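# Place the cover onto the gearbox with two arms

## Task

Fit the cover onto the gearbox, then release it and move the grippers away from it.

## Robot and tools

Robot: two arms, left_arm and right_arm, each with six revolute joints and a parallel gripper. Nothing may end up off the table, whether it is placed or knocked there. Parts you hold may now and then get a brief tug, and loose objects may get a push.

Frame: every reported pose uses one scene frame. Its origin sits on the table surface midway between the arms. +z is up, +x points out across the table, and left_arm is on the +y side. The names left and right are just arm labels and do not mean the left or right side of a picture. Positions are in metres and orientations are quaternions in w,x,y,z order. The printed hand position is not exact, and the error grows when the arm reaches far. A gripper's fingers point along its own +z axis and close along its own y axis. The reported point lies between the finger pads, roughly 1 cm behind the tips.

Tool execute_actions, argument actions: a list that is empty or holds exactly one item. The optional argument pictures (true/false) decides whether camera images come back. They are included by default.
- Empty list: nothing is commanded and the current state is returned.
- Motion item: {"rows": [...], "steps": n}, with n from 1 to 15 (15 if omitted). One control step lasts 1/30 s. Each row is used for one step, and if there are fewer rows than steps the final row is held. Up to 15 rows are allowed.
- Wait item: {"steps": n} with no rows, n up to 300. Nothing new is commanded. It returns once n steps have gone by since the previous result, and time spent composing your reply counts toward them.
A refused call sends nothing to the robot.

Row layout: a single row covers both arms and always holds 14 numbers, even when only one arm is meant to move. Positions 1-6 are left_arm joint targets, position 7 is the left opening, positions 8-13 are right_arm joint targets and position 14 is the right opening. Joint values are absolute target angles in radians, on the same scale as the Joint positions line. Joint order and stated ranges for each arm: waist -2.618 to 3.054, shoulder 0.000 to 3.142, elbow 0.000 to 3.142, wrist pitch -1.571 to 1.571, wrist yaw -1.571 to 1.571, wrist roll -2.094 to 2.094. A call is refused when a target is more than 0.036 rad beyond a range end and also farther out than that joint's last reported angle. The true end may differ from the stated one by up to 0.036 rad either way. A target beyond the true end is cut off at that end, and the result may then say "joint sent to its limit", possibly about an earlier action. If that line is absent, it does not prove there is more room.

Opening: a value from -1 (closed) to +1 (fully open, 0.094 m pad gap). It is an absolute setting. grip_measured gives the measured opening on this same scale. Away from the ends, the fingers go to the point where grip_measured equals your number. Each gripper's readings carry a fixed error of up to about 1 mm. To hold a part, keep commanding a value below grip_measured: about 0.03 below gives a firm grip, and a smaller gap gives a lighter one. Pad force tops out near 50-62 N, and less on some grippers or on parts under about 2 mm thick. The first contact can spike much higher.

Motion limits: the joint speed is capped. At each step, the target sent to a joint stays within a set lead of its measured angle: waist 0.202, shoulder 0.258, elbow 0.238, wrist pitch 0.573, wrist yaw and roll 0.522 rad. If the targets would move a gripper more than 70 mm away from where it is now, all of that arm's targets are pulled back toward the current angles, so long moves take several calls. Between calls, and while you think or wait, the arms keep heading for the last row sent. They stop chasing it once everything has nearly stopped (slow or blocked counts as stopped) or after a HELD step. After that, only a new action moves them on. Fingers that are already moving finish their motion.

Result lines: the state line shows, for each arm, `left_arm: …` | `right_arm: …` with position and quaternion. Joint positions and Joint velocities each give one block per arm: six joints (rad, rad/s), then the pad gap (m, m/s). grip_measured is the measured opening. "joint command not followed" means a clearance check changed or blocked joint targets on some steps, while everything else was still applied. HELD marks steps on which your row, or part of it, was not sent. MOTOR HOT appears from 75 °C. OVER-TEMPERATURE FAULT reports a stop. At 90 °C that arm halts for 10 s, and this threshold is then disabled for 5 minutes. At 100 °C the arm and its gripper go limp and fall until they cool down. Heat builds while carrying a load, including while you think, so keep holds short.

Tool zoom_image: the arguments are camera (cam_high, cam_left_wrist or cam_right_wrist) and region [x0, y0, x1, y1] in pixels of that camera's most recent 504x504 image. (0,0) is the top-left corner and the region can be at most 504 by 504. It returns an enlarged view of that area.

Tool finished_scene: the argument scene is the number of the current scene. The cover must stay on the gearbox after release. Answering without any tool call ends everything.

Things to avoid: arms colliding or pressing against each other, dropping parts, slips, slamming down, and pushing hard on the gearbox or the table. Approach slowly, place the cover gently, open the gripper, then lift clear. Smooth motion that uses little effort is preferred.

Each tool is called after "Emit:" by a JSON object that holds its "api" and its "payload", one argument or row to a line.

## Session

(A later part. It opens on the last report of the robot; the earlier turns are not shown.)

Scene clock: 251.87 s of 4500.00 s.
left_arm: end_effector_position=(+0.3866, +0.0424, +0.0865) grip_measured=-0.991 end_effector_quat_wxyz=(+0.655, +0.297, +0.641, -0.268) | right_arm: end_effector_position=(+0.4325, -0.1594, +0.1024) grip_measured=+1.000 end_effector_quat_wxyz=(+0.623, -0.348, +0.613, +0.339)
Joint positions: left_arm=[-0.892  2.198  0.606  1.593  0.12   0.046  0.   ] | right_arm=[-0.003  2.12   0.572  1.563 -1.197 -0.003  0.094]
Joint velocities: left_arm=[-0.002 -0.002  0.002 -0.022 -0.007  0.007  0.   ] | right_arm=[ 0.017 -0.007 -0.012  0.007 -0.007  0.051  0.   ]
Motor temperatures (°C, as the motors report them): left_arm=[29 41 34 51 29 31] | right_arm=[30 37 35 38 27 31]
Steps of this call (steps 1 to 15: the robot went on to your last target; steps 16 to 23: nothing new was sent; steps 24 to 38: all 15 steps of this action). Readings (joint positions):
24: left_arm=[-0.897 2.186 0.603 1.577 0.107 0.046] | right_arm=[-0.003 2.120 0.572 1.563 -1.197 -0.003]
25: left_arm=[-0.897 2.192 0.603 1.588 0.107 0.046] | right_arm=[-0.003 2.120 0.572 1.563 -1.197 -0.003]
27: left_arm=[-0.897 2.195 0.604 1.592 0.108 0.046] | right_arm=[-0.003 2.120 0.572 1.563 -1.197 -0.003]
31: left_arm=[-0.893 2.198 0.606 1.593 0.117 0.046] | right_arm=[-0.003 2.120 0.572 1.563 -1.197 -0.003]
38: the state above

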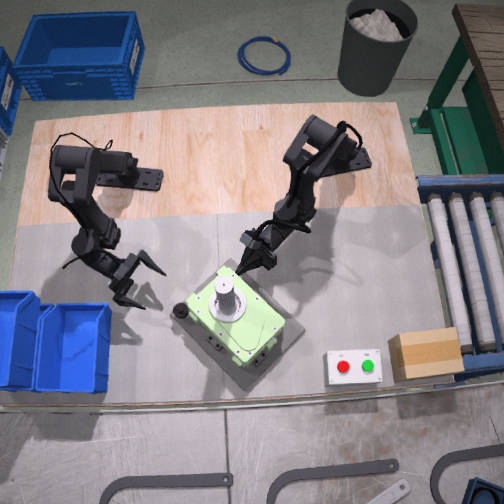

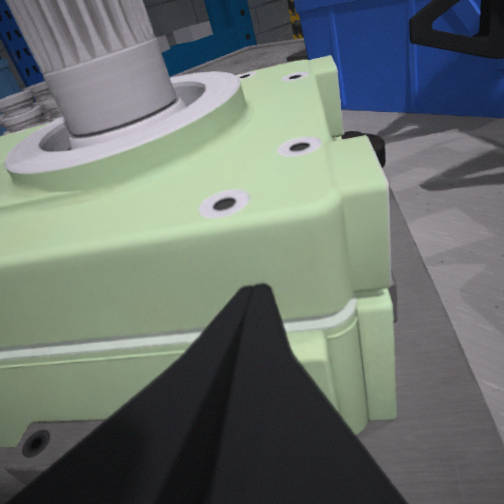

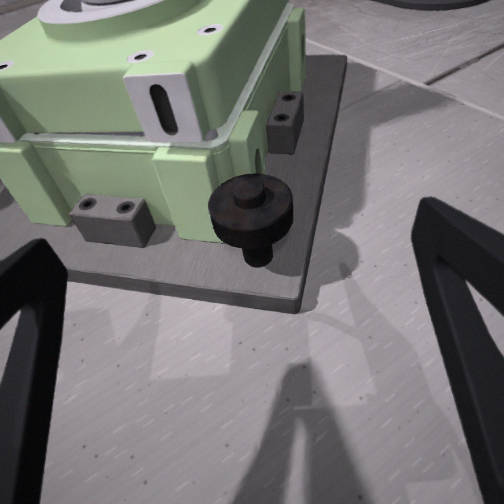

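Emit:
{"api": "execute_actions", "payload": {
  "actions": [
    {"rows":[[-0.89,2.24,0.69,1.57,0.1,0.05,-1,0.2,1.8,0.5,1.57,-0.6,0,-1],[-0.89,2.24,0.69,1.57,0.1,0.05,-1,0.2,1.8,0.5,1.57,-0.6,0,-1],[-0.89,2.24,0.69,1.57,0.1,0.05,-1,0.2,1.8,0.5,1.57,-0.6,0,-1],[-0.89,2.24,0.69,1.57,0.1,0.05,-1,0.2,1.8,0.5,1.57,-0.6,0,-1],[-0.89,2.24,0.69,1.57,0.1,0.05,-1,0.2,1.8,0.5,1.57,-0.6,0,-1],[-0.89,2.24,0.69,1.57,0.1,0.05,-1,0.2,1.8,0.5,1.57,-0.6,0,-1],[-0.89,2.24,0.69,1.57,0.1,0.05,-1,0.2,1.8,0.5,1.57,0,0,-1]],"steps":15}
  ],
  "pictures": false
}}

Emit:
{"api": "execute_actions", "payload": {
  "actions": [
    {"rows":[[-0.89,2.24,0.69,1.57,0.1,0.05,-1,0.6,1.8,0.55,1.57,0,0,-1]],"steps":15}
  ],
  "pictures": false
}}

Emit:
{"api": "execute_actions", "payload": {
  "actions": [
    {"rows":[[-0.89,2.24,0.69,1.57,0.1,0.05,-1,0.6,1.98,0.824,1.57,0,0,-1]],"steps":15}
  ]
}}

Scene clock: 253.43 s of 4500.00 s.
left_arm: end_effector_position=(+0.3866, +0.0424, +0.0865) grip_measured=-0.991 end_effector_quat_wxyz=(+0.655, +0.297, +0.641, -0.268) | right_arm: end_effector_position=(+0.4925, -0.2216, +0.2333) grip_measured=-0.978 end_effector_quat_wxyz=(+0.803, -0.064, +0.590, +0.051)
Joint positions: left_arm=[-0.892  2.198  0.606  1.593  0.12   0.046  0.   ] | right_arm=[ 0.205  1.795  0.523  1.574 -0.137 -0.002  0.001]
Joint velocities: left_arm=[ 0.007  0.007 -0.012  0.11  -0.022  0.007 -0.   ] | right_arm=[ 0.007 -0.007  0.002  0.037  0.989 -0.051 -0.001]
Motor temperatures (°C, as the motors report them): left_arm=[29 41 35 51 29 31] | right_arm=[30 37 34 38 27 31]
Steps of this call (steps 1 to 15: the robot went on to your last target; steps 16 to 32: nothing new was sent; steps 33 to 47: all 15 steps of this action). Readings (joint positions):
33: left_arm=[-0.892 2.198 0.606 1.593 0.120 0.046] | right_arm=[0.017 2.096 0.560 1.549 -1.125 -0.003]
34: left_arm=[-0.892 2.198 0.606 1.593 0.120 0.046] | right_arm=[0.057 2.048 0.541 1.531 -1.034 -0.002]
36: left_arm=[-0.892 2.198 0.606 1.593 0.120 0.046] | right_arm=[0.152 1.926 0.524 1.529 -0.896 -0.002]
40: left_arm=[-0.892 2.198 0.606 1.593 0.120 0.046] | right_arm=[0.212 1.794 0.523 1.577 -0.621 -0.002]
47: the state above

Scene clock: 253.93 s of 4500.00 s.
left_arm: end_effector_position=(+0.3866, +0.0424, +0.0865) grip_measured=-0.991 end_effector_quat_wxyz=(+0.655, +0.297, +0.641, -0.268) | right_arm: end_effector_position=(+0.4533, -0.0704, +0.2333) grip_measured=-0.978 end_effector_quat_wxyz=(+0.786, -0.132, +0.578, +0.175)
Joint positions: left_arm=[-0.892  2.198  0.606  1.593  0.12   0.046  0.   ] | right_arm=[ 0.607  1.795  0.523  1.572 -0.013 -0.001  0.001]
Joint velocities: left_arm=[-0.002 -0.007 -0.007 -0.037 -0.037 -0.007  0.001] | right_arm=[-0.002  0.012  0.002 -0.037 -0.007 -0.007  0.   ]
Motor temperatures (°C, as the motors report them): left_arm=[29 41 35 51 29 31] | right_arm=[30 37 34 38 27 31]
Steps of this call (steps 1 to 15: all 15 steps of this action). Readings (joint positions):
1: left_arm=[-0.892 2.198 0.606 1.593 0.120 0.046] | right_arm=[0.228 1.795 0.523 1.574 -0.094 -0.002]
2: left_arm=[-0.892 2.198 0.606 1.593 0.120 0.046] | right_arm=[0.278 1.795 0.523 1.574 -0.063 -0.001]
4: left_arm=[-0.892 2.198 0.606 1.593 0.120 0.046] | right_arm=[0.418 1.795 0.523 1.573 -0.037 -0.001]
8: left_arm=[-0.892 2.198 0.606 1.593 0.120 0.046] | right_arm=[0.613 1.795 0.523 1.572 -0.036 -0.001]
15: the state above

Scene clock: 254.43 s of 4500.00 s.
left_arm: end_effector_position=(+0.3866, +0.0424, +0.0865) grip_measured=-0.991 end_effector_quat_wxyz=(+0.655, +0.297, +0.641, -0.268) | right_arm: end_effector_position=(+0.5076, -0.0468, +0.2450) grip_measured=-0.978 end_effector_quat_wxyz=(+0.806, -0.123, +0.551, +0.177)
Joint positions: left_arm=[-0.892  2.198  0.606  1.593  0.12   0.046  0.   ] | right_arm=[ 0.607  1.985  0.795  1.56  -0.007 -0.001  0.001]
Joint velocities: left_arm=[ 0.032  0.027 -0.007  0.037 -0.022 -0.081 -0.   ] | right_arm=[ 0.002 -0.002 -0.007 -0.037 -0.022  0.051 -0.001]
Motor temperatures (°C, as the motors report them): left_arm=[29 41 35 51 29 31] | right_arm=[30 37 35 38 27 31]
Steps of this call (steps 1 to 15: all 15 steps of this action). Readings (joint positions):
1: left_arm=[-0.892 2.198 0.606 1.593 0.120 0.046] | right_arm=[0.607 1.818 0.552 1.577 -0.012 -0.001]
2: left_arm=[-0.892 2.198 0.606 1.593 0.120 0.046] | right_arm=[0.607 1.869 0.623 1.577 -0.010 -0.001]
4: left_arm=[-0.892 2.198 0.606 1.593 0.120 0.046] | right_arm=[0.607 1.958 0.755 1.567 -0.009 -0.001]
8: left_arm=[-0.892 2.198 0.606 1.593 0.120 0.046] | right_arm=[0.607 1.985 0.795 1.560 -0.007 -0.001]
15: the state above

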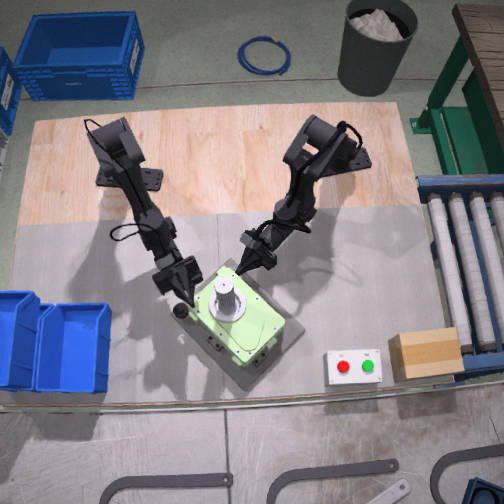

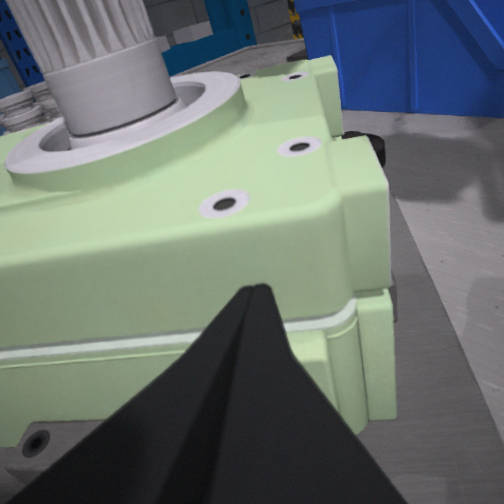

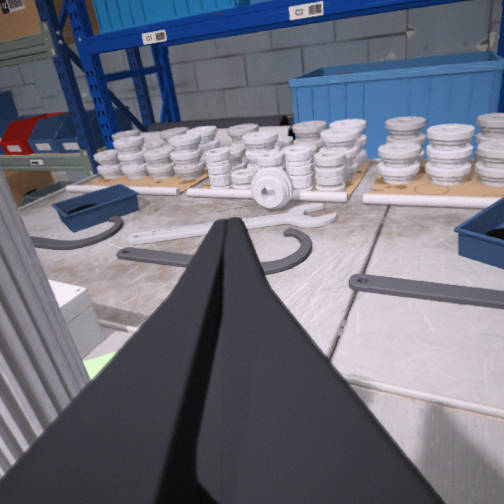

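Emit:
{"api": "execute_actions", "payload": {
  "actions": [
    {"rows":[[-0.89,2.24,0.69,1.57,0.1,0.05,-1,0.6,2.04,0.824,1.57,0,0,-1],[-0.89,2.24,0.69,1.57,0.1,0.05,-1,0.6,2.06,0.824,1.57,0,0,-1],[-0.89,2.24,0.69,1.57,0.1,0.05,-1,0.6,2.08,0.824,1.57,0,0,-1],[-0.89,2.24,0.69,1.57,0.1,0.05,-1,0.6,2.10,0.824,1.57,0,0,-1],[-0.89,2.24,0.69,1.57,0.1,0.05,-1,0.6,2.12,0.824,1.57,0,0,-1],[-0.89,2.24,0.69,1.57,0.1,0.05,-1,0.6,2.14,0.824,1.57,0,0,-1],[-0.89,2.24,0.69,1.57,0.1,0.05,-1,0.6,2.155,0.824,1.57,0,0,-1],[-0.89,2.24,0.69,1.57,0.1,0.05,-1,0.6,2.17,0.824,1.57,0,0,-1],[-0.89,2.24,0.69,1.57,0.1,0.05,-1,0.6,2.18,0.824,1.57,0,0,-1],[-0.89,2.24,0.69,1.57,0.1,0.05,-1,0.6,2.19,0.824,1.57,0,0,-1],[-0.89,2.24,0.69,1.57,0.1,0.05,-1,0.6,2.2,0.824,1.57,0,0,-1]],"steps":15}
  ],
  "pictures": false
}}

Emit:
{"api": "execute_actions", "payload": {
  "actions": [
    {"rows":[[-0.89,2.24,0.69,1.57,0.1,0.05,-1,0.6,2.23,0.85,1.57,0,0,-1],[-0.89,2.24,0.69,1.57,0.1,0.05,-1,0.6,2.24,0.85,1.57,0,0,-1],[-0.89,2.24,0.69,1.57,0.1,0.05,-1,0.6,2.26,0.85,1.57,0,0,-1],[-0.89,2.24,0.69,1.57,0.1,0.05,-1,0.6,2.28,0.85,1.57,0,0,-1],[-0.89,2.24,0.69,1.57,0.1,0.05,-1,0.6,2.30,0.85,1.57,0,0,-1],[-0.89,2.24,0.69,1.57,0.1,0.05,-1,0.6,2.32,0.85,1.57,0,0,-1]],"steps":15}
  ]
}}

Scene clock: 256.03 s of 4500.00 s.
left_arm: end_effector_position=(+0.3866, +0.0424, +0.0865) grip_measured=-0.991 end_effector_quat_wxyz=(+0.655, +0.297, +0.641, -0.268) | right_arm: end_effector_position=(+0.5213, -0.0410, +0.1622) grip_measured=-0.978 end_effector_quat_wxyz=(+0.760, -0.135, +0.613, +0.168)
Joint positions: left_arm=[-0.892  2.198  0.606  1.593  0.12   0.046  0.   ] | right_arm=[ 0.607  2.165  0.801  1.577 -0.004  0.003  0.001]
Joint velocities: left_arm=[-0.007 -0.012 -0.017 -0.037  0.066  0.007 -0.001] | right_arm=[-0.007  0.002  0.002  0.066  0.051  0.066  0.   ]
Motor temperatures (°C, as the motors report them): left_arm=[29 41 36 51 29 31] | right_arm=[30 37 35 38 27 31]
Steps of this call (steps 1 to 15: the robot went on to your last target; steps 16 to 33: nothing new was sent; steps 34 to 48: all 15 steps of this action). Readings (joint positions):
34: left_arm=[-0.892 2.198 0.606 1.593 0.120 0.046] | right_arm=[0.607 1.990 0.795 1.563 -0.006 -0.001]
35: left_arm=[-0.892 2.198 0.606 1.593 0.120 0.046] | right_arm=[0.607 2.001 0.798 1.571 -0.006 -0.001]
37: left_arm=[-0.892 2.198 0.606 1.593 0.120 0.046] | right_arm=[0.607 2.039 0.801 1.577 -0.006 -0.001]
41: left_arm=[-0.892 2.198 0.606 1.593 0.120 0.046] | right_arm=[0.607 2.138 0.801 1.574 -0.006 -0.001]
48: the state above

Scene clock: 256.53 s of 4500.00 s.
left_arm: end_effector_position=(+0.3866, +0.0424, +0.0865) grip_measured=-0.991 end_effector_quat_wxyz=(+0.655, +0.297, +0.641, -0.268) | right_arm: end_effector_position=(+0.5314, -0.0364, +0.1630) grip_measured=-0.978 end_effector_quat_wxyz=(+0.765, -0.133, +0.607, +0.170)
Joint positions: left_arm=[-0.892  2.198  0.606  1.593  0.12   0.046  0.   ] | right_arm=[ 0.607  2.202  0.856  1.577 -0.004  0.004  0.001]
Joint velocities: left_arm=[ 0.007 -0.022  0.012 -0.007 -0.007 -0.007 -0.001] | right_arm=[-0.002 -0.007  0.012  0.007  0.066 -0.037  0.001]
Motor temperatures (°C, as the motors report them): left_arm=[29 41 36 51 29 31] | right_arm=[30 37 35 38 27 31]
Steps of this call (steps 1 to 15: all 15 steps of this action). Readings (joint positions):
1: left_arm=[-0.892 2.198 0.606 1.593 0.120 0.046] | right_arm=[0.607 2.168 0.805 1.577 -0.004 0.003]
2: left_arm=[-0.892 2.198 0.606 1.593 0.120 0.046] | right_arm=[0.607 2.173 0.813 1.577 -0.004 0.004]
4: left_arm=[-0.892 2.198 0.606 1.593 0.120 0.046] | right_arm=[0.607 2.183 0.826 1.577 -0.004 0.004]
8: left_arm=[-0.892 2.198 0.606 1.593 0.120 0.046] | right_arm=[0.607 2.195 0.844 1.577 -0.004 0.004]
15: the state above

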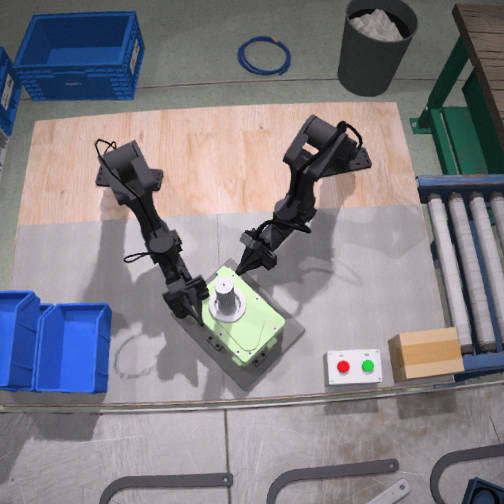

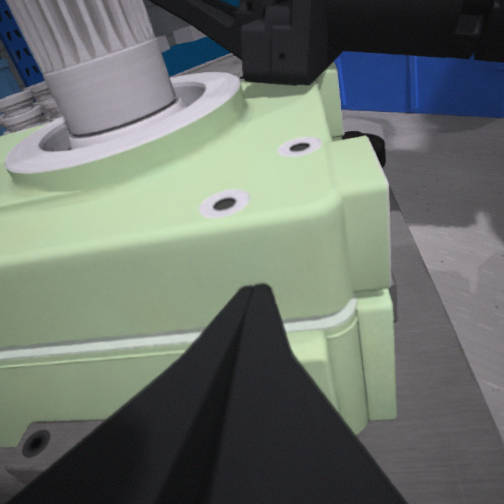

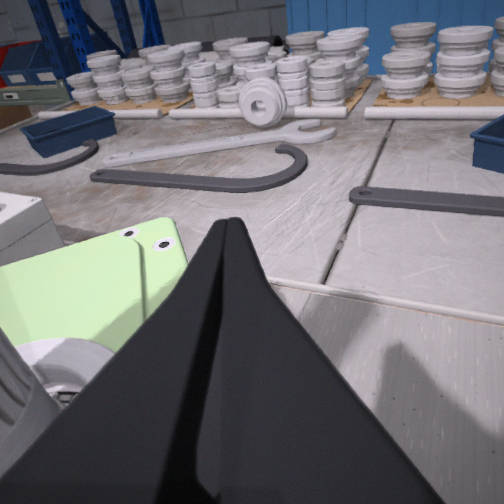

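Emit:
{"api": "execute_actions", "payload": {
  "actions": [
    {"rows":[[-0.89,2.13,0.55,1.57,0.1,0.05,-1,0.6,2.33,0.84,1.57,0,0,-1]],"steps":15}
  ]
}}

Scene clock: 257.50 s of 4500.00 s.
left_arm: end_effector_position=(+0.3822, +0.0489, +0.0944) grip_measured=-0.991 end_effector_quat_wxyz=(+0.656, +0.294, +0.643, -0.264) | right_arm: end_effector_position=(+0.5314, -0.0364, +0.1626) grip_measured=-0.978 end_effector_quat_wxyz=(+0.765, -0.133, +0.607, +0.170)
Joint positions: left_arm=[-0.892  2.149  0.569  1.581  0.108  0.046  0.   ] | right_arm=[ 0.607  2.203  0.856  1.577 -0.004  0.004  0.001]
Joint velocities: left_arm=[-0.012 -0.007 -0.007 -0.007 -0.007 -0.051 -0.001] | right_arm=[ 0.022  0.002 -0.002 -0.095 -0.007 -0.007 -0.001]
Motor temperatures (°C, as the motors report them): left_arm=[29 41 36 51 29 31] | right_arm=[30 37 35 38 27 31]
Steps of this call (steps 1 to 14: the robot went on to your last target; steps 15 to 29: all 15 steps of this action). Readings (joint positions):
15: left_arm=[-0.892 2.188 0.595 1.591 0.119 0.046] | right_arm=[0.607 2.203 0.856 1.577 -0.004 0.004]
16: left_arm=[-0.892 2.175 0.584 1.586 0.118 0.046] | right_arm=[0.607 2.203 0.856 1.577 -0.004 0.004]
18: left_arm=[-0.892 2.156 0.570 1.585 0.114 0.046] | right_arm=[0.607 2.203 0.856 1.577 -0.004 0.004]
22: left_arm=[-0.892 2.149 0.569 1.585 0.110 0.046] | right_arm=[0.607 2.203 0.856 1.577 -0.004 0.004]
29: the state above

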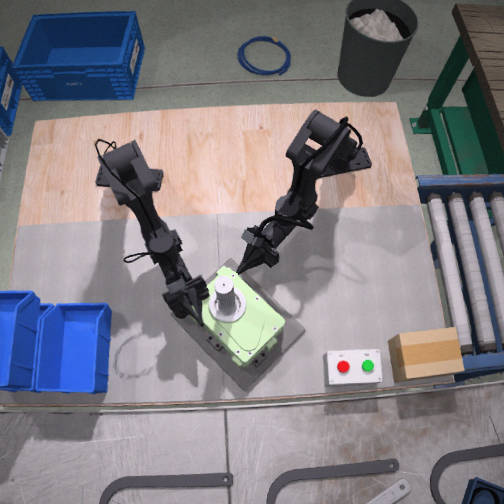

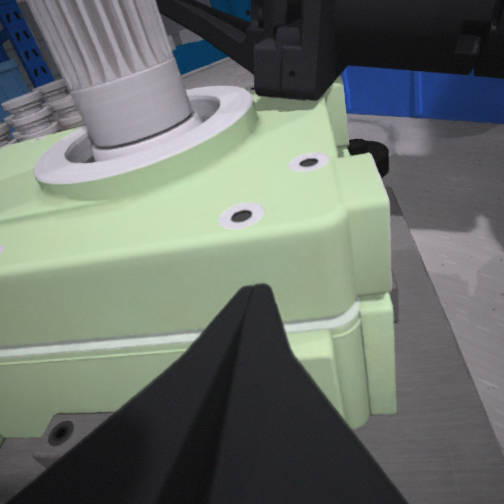

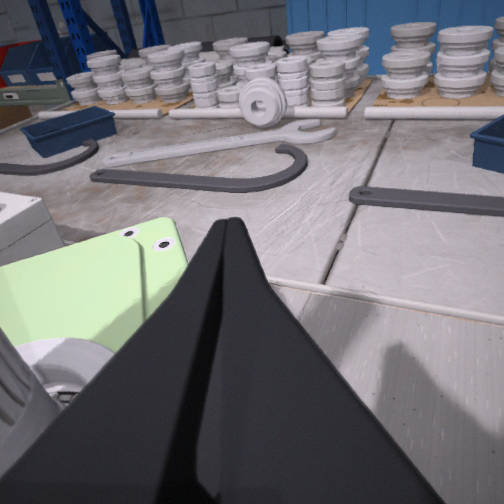

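Emit:
{"api": "execute_actions", "payload": {
  "actions": [
    {"rows":[[-0.89,2.07,0.46,1.57,0.1,0.05,-1,0.6,2.22,0.84,1.57,0,0,-1],[-0.89,2.07,0.46,1.57,0.1,0.05,-1,0.6,2.22,0.84,1.57,0,0,-1],[-0.89,2.07,0.46,1.57,0.1,0.05,-1,0.6,2.22,0.84,1.57,0,0,-1],[-0.89,2.07,0.46,1.57,0.1,0.05,-1,0.6,2.22,0.84,1.57,0,0,-1],[-0.89,2.07,0.46,1.57,0.1,0.05,-1,0.6,2.22,0.84,1.57,0,0,-1],[-0.66,2.1,0.5,1.57,0.2,0.05,-1,0.6,2.22,0.84,1.57,0,0,-1]],"steps":15}
  ],
  "pictures": false
}}

Emit:
{"api": "execute_actions", "payload": {
  "actions": [
    {"rows":[[-0.66,2.14,0.56,1.57,0.2,0.05,-1,0.6,2.22,0.84,1.57,0,0,-1],[-0.66,2.14,0.56,1.57,0.2,0.05,-1,0.6,2.22,0.84,1.57,0,0,-1],[-0.66,2.14,0.56,1.57,0.2,0.05,-1,0.6,2.22,0.84,1.57,0,0,-1],[-0.66,2.18,0.62,1.57,0.2,0.05,-1,0.6,2.22,0.84,1.57,0,0,-1]],"steps":15}
  ]
}}

Scene clock: 259.37 s of 4500.00 s.
left_arm: end_effector_position=(+0.4221, +0.1412, +0.0906) grip_measured=-0.991 end_effector_quat_wxyz=(+0.663, +0.240, +0.680, -0.204) | right_arm: end_effector_position=(+0.5312, -0.0365, +0.1653) grip_measured=-0.978 end_effector_quat_wxyz=(+0.767, -0.132, +0.605, +0.170)
Joint positions: left_arm=[-0.649  2.092  0.477  1.576  0.178  0.048  0.   ] | right_arm=[ 0.607  2.198  0.856  1.577 -0.004  0.004  0.001]
Joint velocities: left_arm=[-0.066 -0.017 -0.002 -0.037  0.081 -0.081 -0.   ] | right_arm=[-0.017 -0.002 -0.002 -0.051  0.007 -0.037  0.   ]
Motor temperatures (°C, as the motors report them): left_arm=[29 41 36 51 29 31] | right_arm=[30 37 35 38 27 31]
Steps of this call (steps 1 to 15: the robot went on to your last target; steps 16 to 41: nothing new was sent; steps 42 to 56: all 15 steps of this action). Readings (joint positions):
42: left_arm=[-0.892 2.141 0.557 1.578 0.107 0.046] | right_arm=[0.607 2.198 0.856 1.577 -0.004 0.004]
43: left_arm=[-0.892 2.123 0.528 1.576 0.107 0.046] | right_arm=[0.607 2.198 0.856 1.577 -0.004 0.004]
45: left_arm=[-0.892 2.097 0.485 1.576 0.107 0.046] | right_arm=[0.607 2.198 0.856 1.577 -0.004 0.004]
49: left_arm=[-0.762 2.092 0.477 1.576 0.170 0.048] | right_arm=[0.607 2.198 0.856 1.577 -0.004 0.004]
56: the state above

Scene clock: 259.87 s of 4500.00 s.
left_arm: end_effector_position=(+0.4444, +0.1261, +0.0883) grip_measured=-0.991 end_effector_quat_wxyz=(+0.672, +0.243, +0.667, -0.211) | right_arm: end_effector_position=(+0.5312, -0.0365, +0.1653) grip_measured=-0.978 end_effector_quat_wxyz=(+0.767, -0.132, +0.605, +0.170)
Joint positions: left_arm=[-0.652  2.176  0.595  1.574  0.192  0.048  0.   ] | right_arm=[ 0.607  2.198  0.856  1.577 -0.004  0.004  0.001]
Joint velocities: left_arm=[ 0.002  0.002  0.002  0.007 -0.022 -0.007  0.002] | right_arm=[-0.017 -0.012 -0.002  0.051  0.022 -0.037 -0.001]
Motor temperatures (°C, as the motors report them): left_arm=[29 41 36 51 29 31] | right_arm=[30 37 35 38 27 31]
Steps of this call (steps 1 to 15: all 15 steps of this action). Readings (joint positions):
1: left_arm=[-0.650 2.097 0.484 1.576 0.182 0.048] | right_arm=[0.607 2.198 0.856 1.577 -0.004 0.004]
2: left_arm=[-0.651 2.109 0.502 1.576 0.185 0.048] | right_arm=[0.607 2.198 0.856 1.577 -0.004 0.004]
4: left_arm=[-0.652 2.135 0.537 1.576 0.188 0.048] | right_arm=[0.607 2.198 0.856 1.577 -0.004 0.004]
8: left_arm=[-0.652 2.175 0.594 1.574 0.190 0.048] | right_arm=[0.607 2.198 0.856 1.577 -0.004 0.004]
15: the state above

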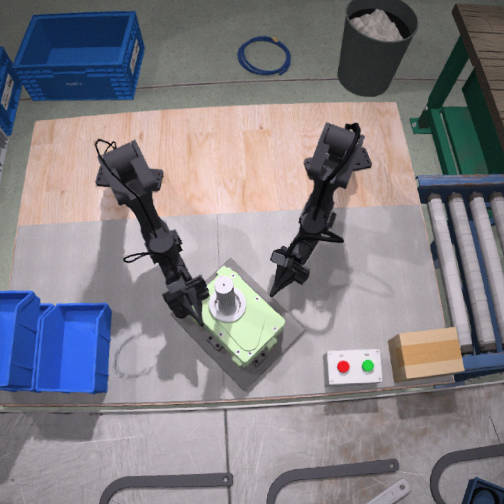

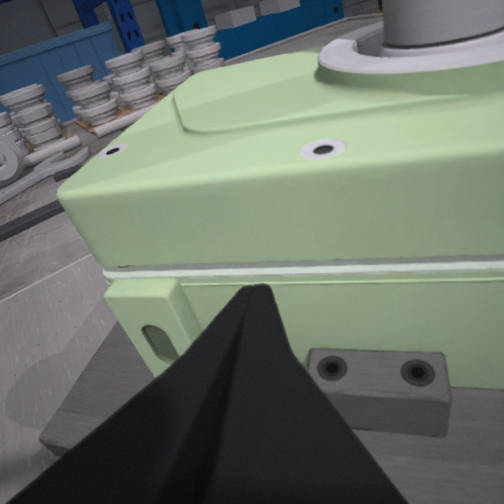

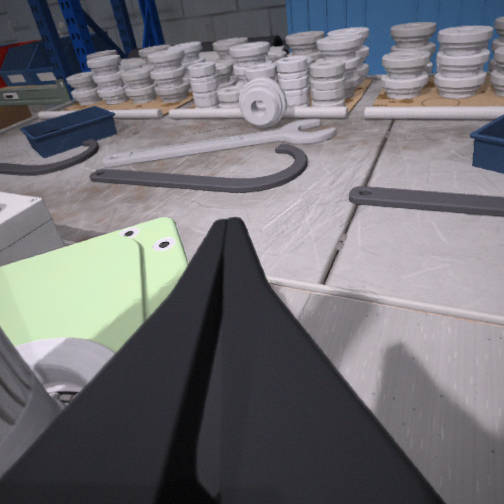

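Emit:
{"api": "execute_actions", "payload": {
  "actions": [
    {"rows":[[-0.61,2.2,0.65,1.57,0.2,0.05,-1,0.6,2.22,0.84,1.57,0,0,-1],[-0.61,2.21,0.667,1.57,0.2,0.05,-1,0.6,2.22,0.84,1.57,0,0,-1],[-0.61,2.22,0.684,1.57,0.2,0.05,-1,0.6,2.22,0.84,1.57,0,0,-1],[-0.61,2.23,0.70,1.57,0.2,0.05,-1,0.6,2.22,0.84,1.57,0,0,-1],[-0.61,2.24,0.717,1.57,0.2,0.05,-1,0.6,2.22,0.84,1.57,0,0,-1],[-0.61,2.25,0.734,1.57,0.2,0.05,-1,0.6,2.22,0.84,1.57,0,0,-1],[-0.61,2.26,0.75,1.57,0.2,0.05,-1,0.6,2.22,0.84,1.57,0,0,-1],[-0.61,2.27,0.767,1.57,0.2,0.05,-1,0.6,2.22,0.84,1.57,0,0,-1],[-0.61,2.28,0.784,1.57,0.2,0.05,-1,0.6,2.22,0.84,1.57,0,0,-1]],"steps":15}
  ]
}}

Scene clock: 261.33 s of 4500.00 s.
left_arm: end_effector_position=(+0.4836, +0.1281, +0.0890) grip_measured=-0.991 end_effector_quat_wxyz=(+0.695, +0.229, +0.652, -0.200) | right_arm: end_effector_position=(+0.5312, -0.0365, +0.1653) grip_measured=-0.978 end_effector_quat_wxyz=(+0.767, -0.132, +0.605, +0.170)
Joint positions: left_arm=[-0.612  2.275  0.747  1.575  0.195  0.048  0.   ] | right_arm=[ 0.607  2.198  0.856  1.577 -0.004  0.004  0.001]
Joint velocities: left_arm=[ 0.012  0.007  0.007  0.022 -0.007  0.066  0.   ] | right_arm=[-0.017 -0.017  0.002  0.007  0.007  0.007  0.   ]
Motor temperatures (°C, as the motors report them): left_arm=[29 41 36 51 29 31] | right_arm=[30 37 35 38 27 31]
Steps of this call (steps 1 to 15: the robot went on to your last target; steps 16 to 29: nothing new was sent; steps 30 to 44: all 15 steps of this action). Readings (joint positions):
30: left_arm=[-0.649 2.178 0.598 1.574 0.195 0.048] | right_arm=[0.607 2.198 0.856 1.577 -0.004 0.004]
31: left_arm=[-0.642 2.185 0.609 1.574 0.197 0.048] | right_arm=[0.607 2.198 0.856 1.577 -0.004 0.004]
33: left_arm=[-0.626 2.205 0.643 1.574 0.197 0.048] | right_arm=[0.607 2.198 0.856 1.577 -0.004 0.004]
37: left_arm=[-0.615 2.248 0.713 1.574 0.197 0.048] | right_arm=[0.607 2.198 0.856 1.577 -0.004 0.004]
44: the state above

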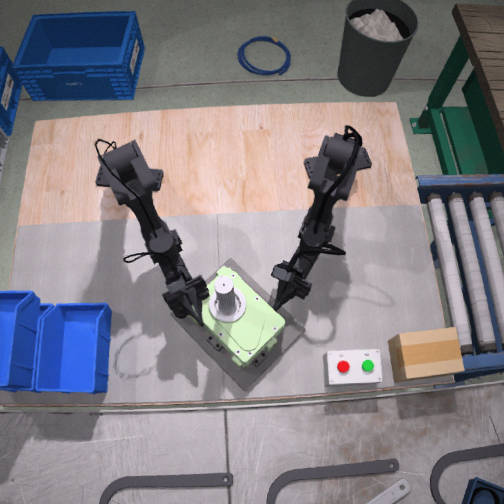

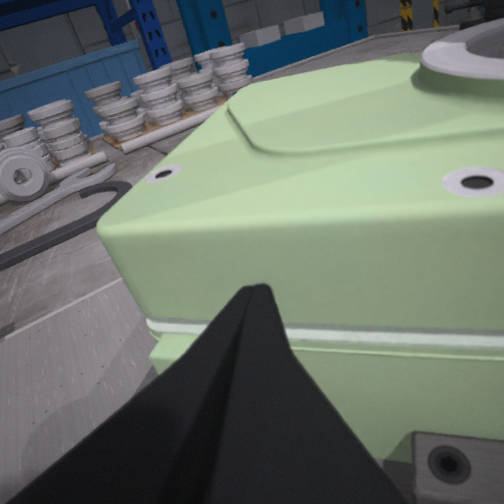

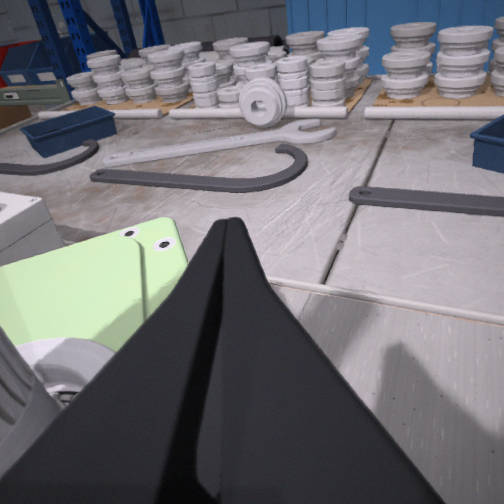

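Push, with an upward bias, while right presses.

Emit:
{"api": "execute_actions", "payload": {
  "actions": [
    {"rows":[[-0.61,2.3,0.81,1.57,0.2,0.05,-1,0.6,2.22,0.84,1.57,0,0,-1],[-0.61,2.31,0.83,1.57,0.2,0.05,-1,0.6,2.22,0.84,1.57,0,0,-1],[-0.61,2.32,0.85,1.57,0.2,0.05,-1,0.6,2.22,0.84,1.57,0,0,-1],[-0.61,2.33,0.87,1.57,0.2,0.05,-1,0.6,2.22,0.84,1.57,0,0,-1],[-0.61,2.34,0.89,1.57,0.2,0.05,-1,0.6,2.22,0.84,1.57,0,0,-1],[-0.61,2.34,0.89,1.57,0.2,0.05,-1,0.6,2.22,0.84,1.57,0,0,-1],[-0.61,2.34,0.89,1.57,0.2,0.05,-1,0.6,2.22,0.84,1.57,0,0,-1],[-0.61,2.34,0.89,1.57,0.2,0.05,-1,0.6,2.26,0.84,1.57,0,0,-1],[-0.61,2.34,0.89,1.57,0.2,0.05,-1,0.6,2.29,0.84,1.57,0,0,-1],[-0.61,2.34,0.89,1.57,0.2,0.05,-1,0.6,2.33,0.84,1.57,0,0,-1]],"steps":15}
  ]
}}

Scene clock: 263.17 s of 4500.00 s.
left_arm: end_effector_position=(+0.4927, +0.1341, +0.0871) grip_measured=-0.992 end_effector_quat_wxyz=(+0.701, +0.224, +0.648, -0.196) | right_arm: end_effector_position=(+0.5314, -0.0364, +0.1624) grip_measured=-0.978 end_effector_quat_wxyz=(+0.765, -0.133, +0.607, +0.170)
Joint positions: left_arm=[-0.592  2.306  0.776  1.592  0.203  0.048  0.   ] | right_arm=[ 0.607  2.204  0.856  1.577 -0.004  0.004  0.001]
Joint velocities: left_arm=[ 0.002  0.012 -0.007 -0.037 -0.081 -0.066 -0.   ] | right_arm=[ 0.012 -0.007  0.002 -0.022 -0.066 -0.022  0.001]
Motor temperatures (°C, as the motors report them): left_arm=[29 42 36 50 29 31] | right_arm=[30 37 34 38 27 31]
Steps of this call (steps 1 to 15: the robot went on to your last target; steps 16 to 40: nothing new was sent; steps 41 to 55: all 15 steps of this action). Readings (joint positions):
41: left_arm=[-0.612 2.278 0.750 1.576 0.195 0.048] | right_arm=[0.607 2.198 0.856 1.577 -0.004 0.004]
42: left_arm=[-0.611 2.284 0.753 1.581 0.194 0.048] | right_arm=[0.607 2.198 0.856 1.577 -0.004 0.004]
44: left_arm=[-0.603 2.302 0.766 1.592 0.194 0.048] | right_arm=[0.607 2.198 0.856 1.577 -0.004 0.004]
48: left_arm=[-0.592 2.306 0.776 1.592 0.203 0.048] | right_arm=[0.607 2.199 0.856 1.577 -0.004 0.004]
55: the state above

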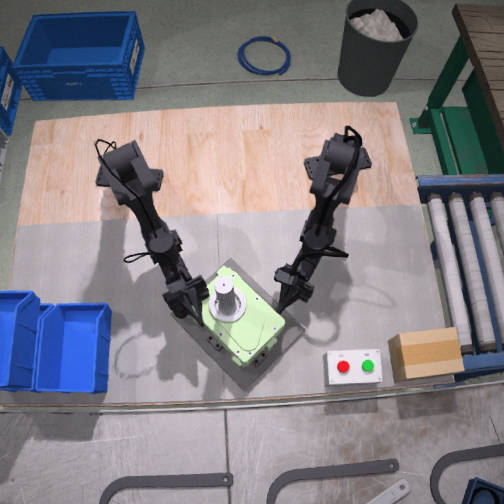

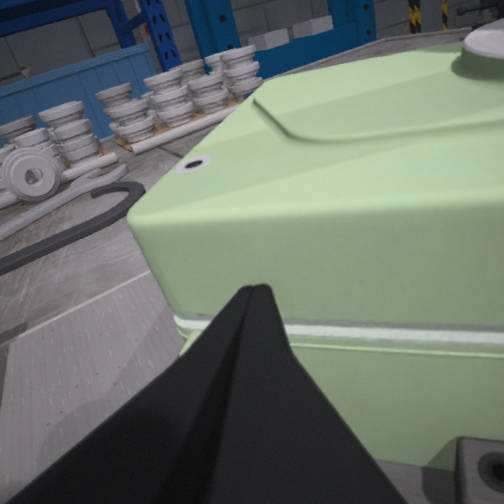

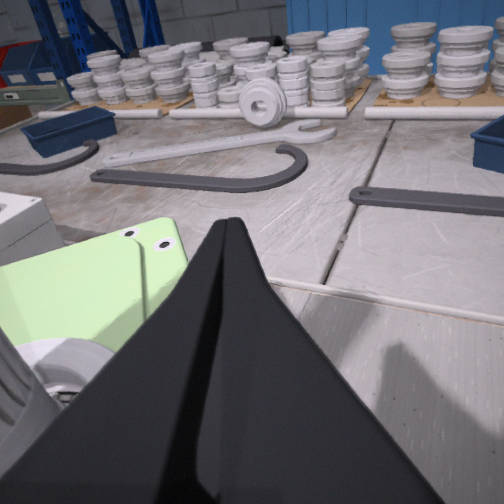

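Emit:
{"api": "execute_actions", "payload": {
  "actions": [
    {"rows":[[-0.63,2.32,0.91,1.57,0.2,0.05,-1,0.6,2.33,0.84,1.57,0,0,-1],[-0.63,2.31,0.92,1.57,0.2,0.05,-1,0.6,2.33,0.84,1.57,0,0,-1],[-0.63,2.30,0.93,1.57,0.2,0.05,-1,0.6,2.33,0.84,1.57,0,0,-1],[-0.63,2.29,0.94,1.57,0.2,0.05,-1,0.6,2.33,0.84,1.57,0,0,-1],[-0.63,2.29,0.95,1.57,0.2,0.05,-1,0.6,2.33,0.84,1.57,0,0,-1]],"steps":15}
  ]
}}

Scene clock: 264.87 s of 4500.00 s.
left_arm: end_effector_position=(+0.4933, +0.1332, +0.0888) grip_measured=-0.992 end_effector_quat_wxyz=(+0.703, +0.225, +0.646, -0.197) | right_arm: end_effector_position=(+0.5314, -0.0364, +0.1624) grip_measured=-0.978 end_effector_quat_wxyz=(+0.765, -0.133, +0.607, +0.170)
Joint positions: left_arm=[-0.592  2.306  0.78   1.592  0.206  0.047  0.   ] | right_arm=[ 0.607  2.204  0.856  1.577 -0.004  0.004  0.001]
Joint velocities: left_arm=[ 0.002  0.012 -0.002 -0.007 -0.066  0.007 -0.001] | right_arm=[-0.007  0.002 -0.002  0.051  0.051 -0.022 -0.001]
Motor temperatures (°C, as the motors report them): left_arm=[29 42 37 50 29 31] | right_arm=[30 36 34 38 27 31]
Steps of this call (steps 1 to 15: the robot went on to your last target; steps 16 to 36: nothing new was sent; steps 37 to 51: all 15 steps of this action). Readings (joint positions):
37: left_arm=[-0.592 2.306 0.777 1.592 0.204 0.048] | right_arm=[0.607 2.204 0.856 1.577 -0.004 0.004]
38: left_arm=[-0.592 2.306 0.777 1.592 0.205 0.047] | right_arm=[0.607 2.204 0.856 1.577 -0.004 0.004]
40: left_arm=[-0.592 2.306 0.779 1.592 0.205 0.047] | right_arm=[0.607 2.204 0.856 1.577 -0.004 0.004]
44: left_arm=[-0.592 2.306 0.780 1.592 0.206 0.047] | right_arm=[0.607 2.204 0.856 1.577 -0.004 0.004]
51: the state above

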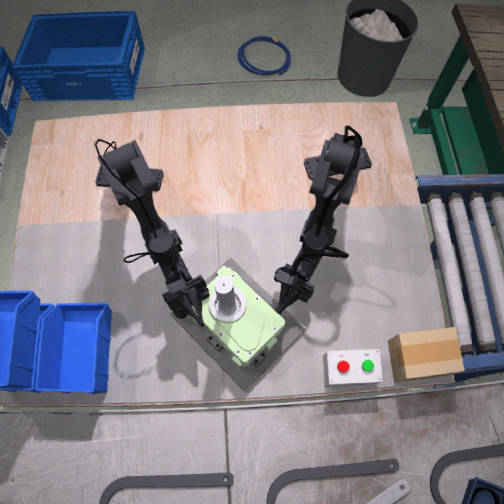

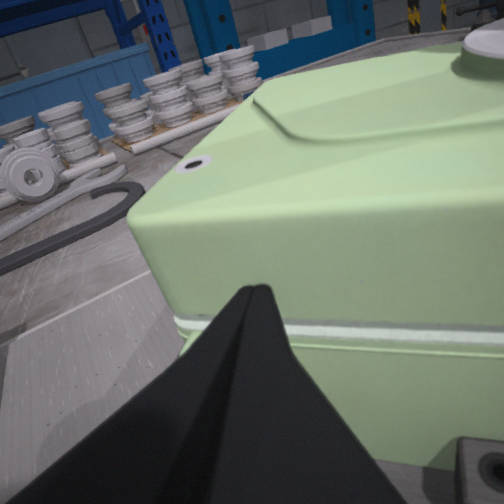

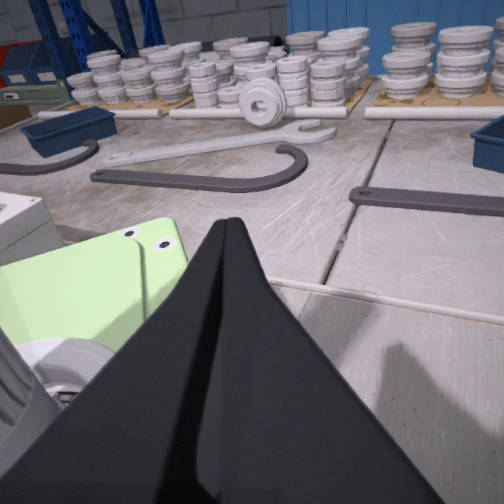

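Emit:
{"api": "execute_actions", "payload": {
  "actions": [
    {"rows":[[-0.63,2.27,0.97,1.57,0.2,0.05,-1,0.6,2.36,0.82,1.57,0,0,-1],[-0.63,2.27,0.97,1.57,0.2,0.05,-1,0.6,2.39,0.80,1.57,0,0,-1],[-0.63,2.27,0.97,1.57,0.2,0.05,-1,0.6,2.42,0.78,1.57,0,0,-1],[-0.63,2.27,0.97,1.57,0.2,0.05,-1,0.6,2.45,0.76,1.57,0,0,-1]],"steps":15}
  ]
}}

Scene clock: 266.13 s of 4500.00 s.
left_arm: end_effector_position=(+0.4933, +0.1332, +0.0893) grip_measured=-0.992 end_effector_quat_wxyz=(+0.703, +0.224, +0.645, -0.197) | right_arm: end_effector_position=(+0.5314, -0.0363, +0.1621) grip_measured=-0.978 end_effector_quat_wxyz=(+0.765, -0.133, +0.607, +0.170)
Joint positions: left_arm=[-0.592  2.304  0.78   1.592  0.206  0.047  0.   ] | right_arm=[ 0.607  2.204  0.856  1.578 -0.005  0.004  0.001]
Joint velocities: left_arm=[ 0.007  0.007 -0.007 -0.037 -0.037  0.051  0.   ] | right_arm=[ 0.002  0.002  0.002 -0.037  0.081 -0.007  0.001]
Motor temperatures (°C, as the motors report them): left_arm=[29 42 39 50 29 31] | right_arm=[30 36 34 38 27 31]
Steps of this call (steps 1 to 15: the robot went on to your last target; steps 16 to 23: nothing new was sent; steps 24 to 38: all 15 steps of this action). Readings (joint positions):
24: left_arm=[-0.592 2.304 0.780 1.592 0.206 0.047] | right_arm=[0.607 2.204 0.856 1.578 -0.004 0.004]
25: left_arm=[-0.592 2.304 0.780 1.592 0.206 0.047] | right_arm=[0.607 2.204 0.856 1.578 -0.004 0.004]
27: left_arm=[-0.592 2.304 0.780 1.592 0.206 0.047] | right_arm=[0.607 2.204 0.856 1.578 -0.004 0.004]
31: left_arm=[-0.592 2.304 0.780 1.592 0.206 0.047] | right_arm=[0.607 2.204 0.856 1.578 -0.005 0.004]
38: the state above

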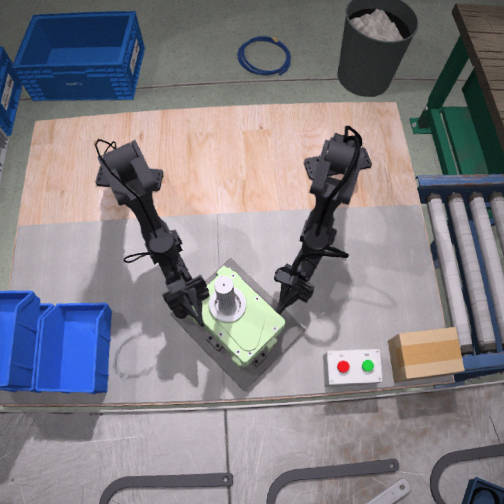

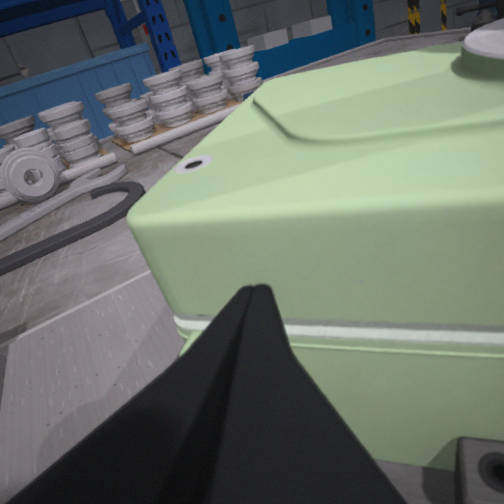

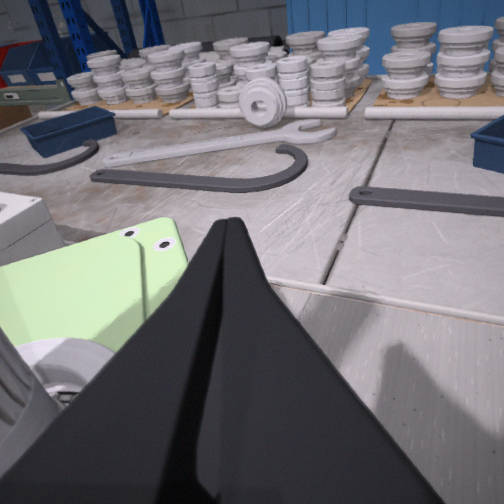

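Emit:
{"api": "execute_actions", "payload": {
  "actions": [
    {"rows":[[-0.61,2.27,0.76,1.57,0.2,0.05,-1,0.6,2.15,0.84,1.57,0,0,-1],[-0.61,2.25,0.73,1.57,0.2,0.05,-1,0.6,2.1,0.8,1.57,0,0,-1],[-0.61,2.22,0.68,1.57,0.2,0.05,-1,0.6,2.05,0.75,1.57,0,0,-1],[-0.63,2.18,0.62,1.57,0.2,0.05,-1,0.6,2.0,0.7,1.57,0,0,-1],[-0.65,2.1,0.5,1.57,0.2,0.05,-1,0.6,1.95,0.65,1.57,0,0,-1],[-0.65,2.1,0.5,1.57,0.2,0.05,-1,0.6,1.95,0.65,1.57,0,0,-1],[-0.65,2.1,0.5,1.57,0.2,0.05,-1,0.6,1.95,0.65,1.57,0,0,-1],[-0.65,2.1,0.5,1.57,0.2,0.05,-1,0.3,1.95,0.65,1.57,0,0,-1],[-0.65,2.1,0.5,1.57,0.2,0.05,-1,0.0,1.95,0.65,1.57,-0.4,0,-1]],"steps":15}
  ],
  "pictures": false
}}

Emit:
{"api": "execute_actions", "payload": {
  "actions": [
    {"rows":[[-0.74,1.9,0.25,1.57,0.2,0.05,1,0.0,2.1,0.75,1.57,-1.3,0,1]],"steps":15}
  ],
  "pictures": false
}}

Emit:
{"api": "execute_actions", "payload": {
  "actions": [
    {"rows":[[-0.74,1.9,0.25,1.57,0.2,0.05,1,0.0,2.4,0.95,1.57,-1.5,0,1]],"steps":15}
  ],
  "pictures": false
}}

Emit:
{"api": "execute_actions", "payload": {
  "actions": [
    {"steps":20}
  ]
}}

Scene clock: 269.73 s of 4500.00 s.
left_arm: end_effector_position=(+0.4274, +0.1343, +0.0905) grip_measured=-0.992 end_effector_quat_wxyz=(+0.664, +0.247, +0.674, -0.212) | right_arm: end_effector_position=(+0.5283, -0.2288, +0.2105) grip_measured=-0.978 end_effector_quat_wxyz=(+0.791, -0.109, +0.597, +0.074)
Joint positions: left_arm=[-0.648  2.114  0.513  1.571  0.203  0.047  0.   ] | right_arm=[ 0.122  1.962  0.672  1.571 -0.318  0.003  0.001]
Joint velocities: left_arm=[-0.002 -0.002  0.007  0.022  0.037 -0.037  0.001] | right_arm=[-2.034  0.007  0.007 -0.007 -0.447 -0.022 -0.001]
Motor temperatures (°C, as the motors report them): left_arm=[29 44 43 50 29 30] | right_arm=[30 36 34 38 27 31]
Steps of this call (steps 1 to 15: the robot went on to your last target; steps 16 to 90: nothing new was sent; then 0.10 s passed at rest; steps 91 to 105: all 15 steps of this action). Readings (joint positions):
91: left_arm=[-0.591 2.302 0.769 1.592 0.206 0.047] | right_arm=[0.607 2.192 0.855 1.577 -0.005 0.004]
92: left_arm=[-0.594 2.295 0.763 1.589 0.204 0.047] | right_arm=[0.607 2.180 0.847 1.573 -0.004 0.004]
94: left_arm=[-0.600 2.261 0.719 1.579 0.202 0.047] | right_arm=[0.607 2.121 0.790 1.559 -0.004 0.004]
98: left_arm=[-0.640 2.125 0.524 1.571 0.201 0.047] | right_arm=[0.590 1.976 0.673 1.570 -0.015 0.004]
105: the state above

Scene clock: 270.23 s of 4500.00 s.
left_arm: end_effector_position=(+0.3515, +0.1313, +0.0978) grip_measured=+1.000 end_effector_quat_wxyz=(+0.633, +0.282, +0.680, -0.240) | right_arm: end_effector_position=(+0.4600, -0.1616, +0.1447) grip_measured=+1.000 end_effector_quat_wxyz=(+0.663, -0.405, +0.550, +0.306)
Joint positions: left_arm=[-0.74   1.91   0.259  1.565  0.204  0.047  0.094] | right_arm=[-0.003  2.1    0.73   1.577 -1.24  -0.007  0.094]
Joint velocities: left_arm=[ 0.022 -0.017 -0.012  0.037 -0.022  0.081  0.   ] | right_arm=[-0.012 -0.017 -0.007  0.066 -0.403 -0.051  0.   ]
Motor temperatures (°C, as the motors report them): left_arm=[29 44 43 50 29 30] | right_arm=[30 36 34 38 27 31]
Steps of this call (steps 1 to 15: all 15 steps of this action). Readings (joint positions):
1: left_arm=[-0.657 2.088 0.483 1.560 0.193 0.047] | right_arm=[0.054 1.978 0.682 1.577 -0.390 0.003]
2: left_arm=[-0.676 2.032 0.410 1.551 0.188 0.047] | right_arm=[0.003 2.008 0.706 1.577 -0.480 0.003]
4: left_arm=[-0.723 1.936 0.290 1.559 0.197 0.047] | right_arm=[-0.034 2.069 0.729 1.575 -0.658 0.003]
8: left_arm=[-0.740 1.910 0.259 1.565 0.205 0.047] | right_arm=[-0.014 2.100 0.730 1.577 -1.009 -0.008]
15: the state above

Scene clock: 270.73 s of 4500.00 s.
left_arm: end_effector_position=(+0.3515, +0.1313, +0.0978) grip_measured=+1.000 end_effector_quat_wxyz=(+0.633, +0.282, +0.680, -0.240) | right_arm: end_effector_position=(+0.4586, -0.1513, +0.0589) grip_measured=+1.000 end_effector_quat_wxyz=(+0.579, -0.449, +0.543, +0.410)
Joint positions: left_arm=[-0.74   1.91   0.259  1.565  0.204  0.047  0.094] | right_arm=[-0.     2.423  0.933  1.56  -1.486 -0.005  0.094]
Joint velocities: left_arm=[-0.017 -0.002  0.002 -0.037 -0.066  0.022  0.   ] | right_arm=[-0.012  0.007 -0.012 -0.022 -0.022 -0.051  0.   ]
Motor temperatures (°C, as the motors report them): left_arm=[29 44 42 50 29 30] | right_arm=[30 36 34 38 27 31]
Steps of this call (steps 1 to 15: all 15 steps of this action). Readings (joint positions):
1: left_arm=[-0.740 1.910 0.259 1.565 0.204 0.047] | right_arm=[-0.003 2.129 0.763 1.577 -1.294 -0.006]
2: left_arm=[-0.740 1.910 0.259 1.565 0.204 0.047] | right_arm=[-0.001 2.194 0.835 1.577 -1.338 -0.006]
4: left_arm=[-0.740 1.910 0.259 1.565 0.204 0.047] | right_arm=[-0.001 2.326 0.927 1.574 -1.380 -0.006]
8: left_arm=[-0.740 1.910 0.259 1.565 0.204 0.047] | right_arm=[-0.000 2.424 0.933 1.559 -1.452 -0.005]
15: the state above

Scene clock: 271.40 s of 4500.00 s.
left_arm: end_effector_position=(+0.3515, +0.1313, +0.0978) grip_measured=+1.000 end_effector_quat_wxyz=(+0.633, +0.282, +0.680, -0.240) | right_arm: end_effector_position=(+0.4571, -0.1509, +0.0588) grip_measured=+1.000 end_effector_quat_wxyz=(+0.577, -0.452, +0.542, +0.412)
Joint positions: left_arm=[-0.74   1.91   0.259  1.565  0.204  0.047  0.094] | right_arm=[-0.     2.423  0.933  1.56  -1.494 -0.005  0.094]
Joint velocities: left_arm=[ 0.002  0.002  0.002 -0.051 -0.037 -0.051  0.   ] | right_arm=[-0.022 -0.007 -0.007  0.022 -0.066  0.007  0.   ]
Motor temperatures (°C, as the motors report them): left_arm=[29 43 42 50 29 30] | right_arm=[30 36 34 38 27 31]
Steps of this call (steps 1 to 15: the robot went on to your last target; steps 16 to 20: nothing new was sent). Readings (joint positions):
1: left_arm=[-0.740 1.910 0.259 1.565 0.204 0.047] | right_arm=[-0.000 2.423 0.933 1.560 -1.487 -0.005]
2: left_arm=[-0.740 1.910 0.259 1.565 0.204 0.047] | right_arm=[-0.000 2.423 0.933 1.560 -1.489 -0.005]
4: left_arm=[-0.740 1.910 0.259 1.565 0.204 0.047] | right_arm=[-0.000 2.423 0.933 1.560 -1.491 -0.005]
8: left_arm=[-0.740 1.910 0.259 1.565 0.204 0.047] | right_arm=[-0.000 2.423 0.933 1.560 -1.493 -0.005]
20: the state above
All arms were judged still, so your last target was given up. Only a new action makes them travel on or press farther. Fingers that are still opening or closing keep moving.

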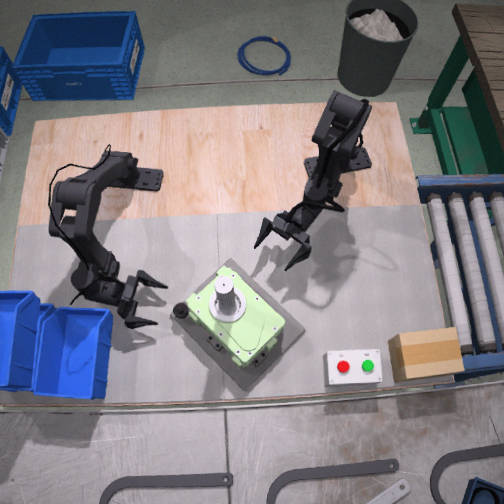

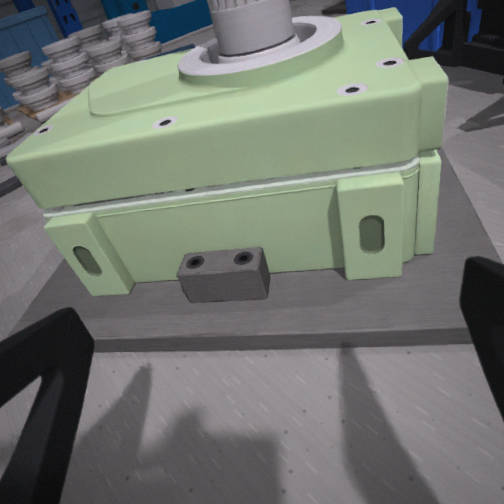

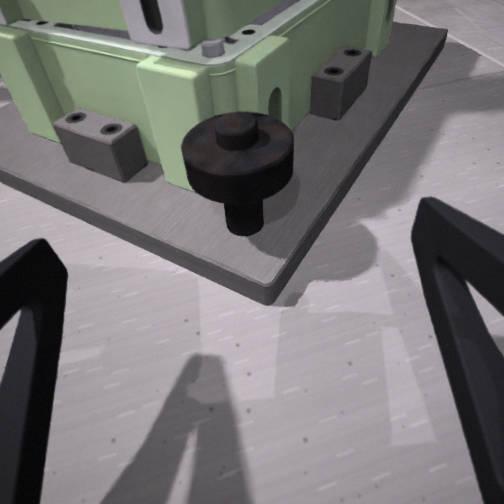

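Nudged the bin slightly; careful.

Emit:
{"api": "zoom_image", "payload": {
  "camera": "cam_right_wrist",
  "region": [100, 0, 340, 100]
}}

Region (100, 0, 340, 100) of cam_right_wrist's 504x504 image, scaled by 2.100, with more detail than that image has; it fills the top 210 rows of this view, and the rest is white.

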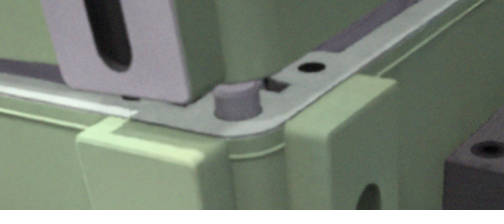

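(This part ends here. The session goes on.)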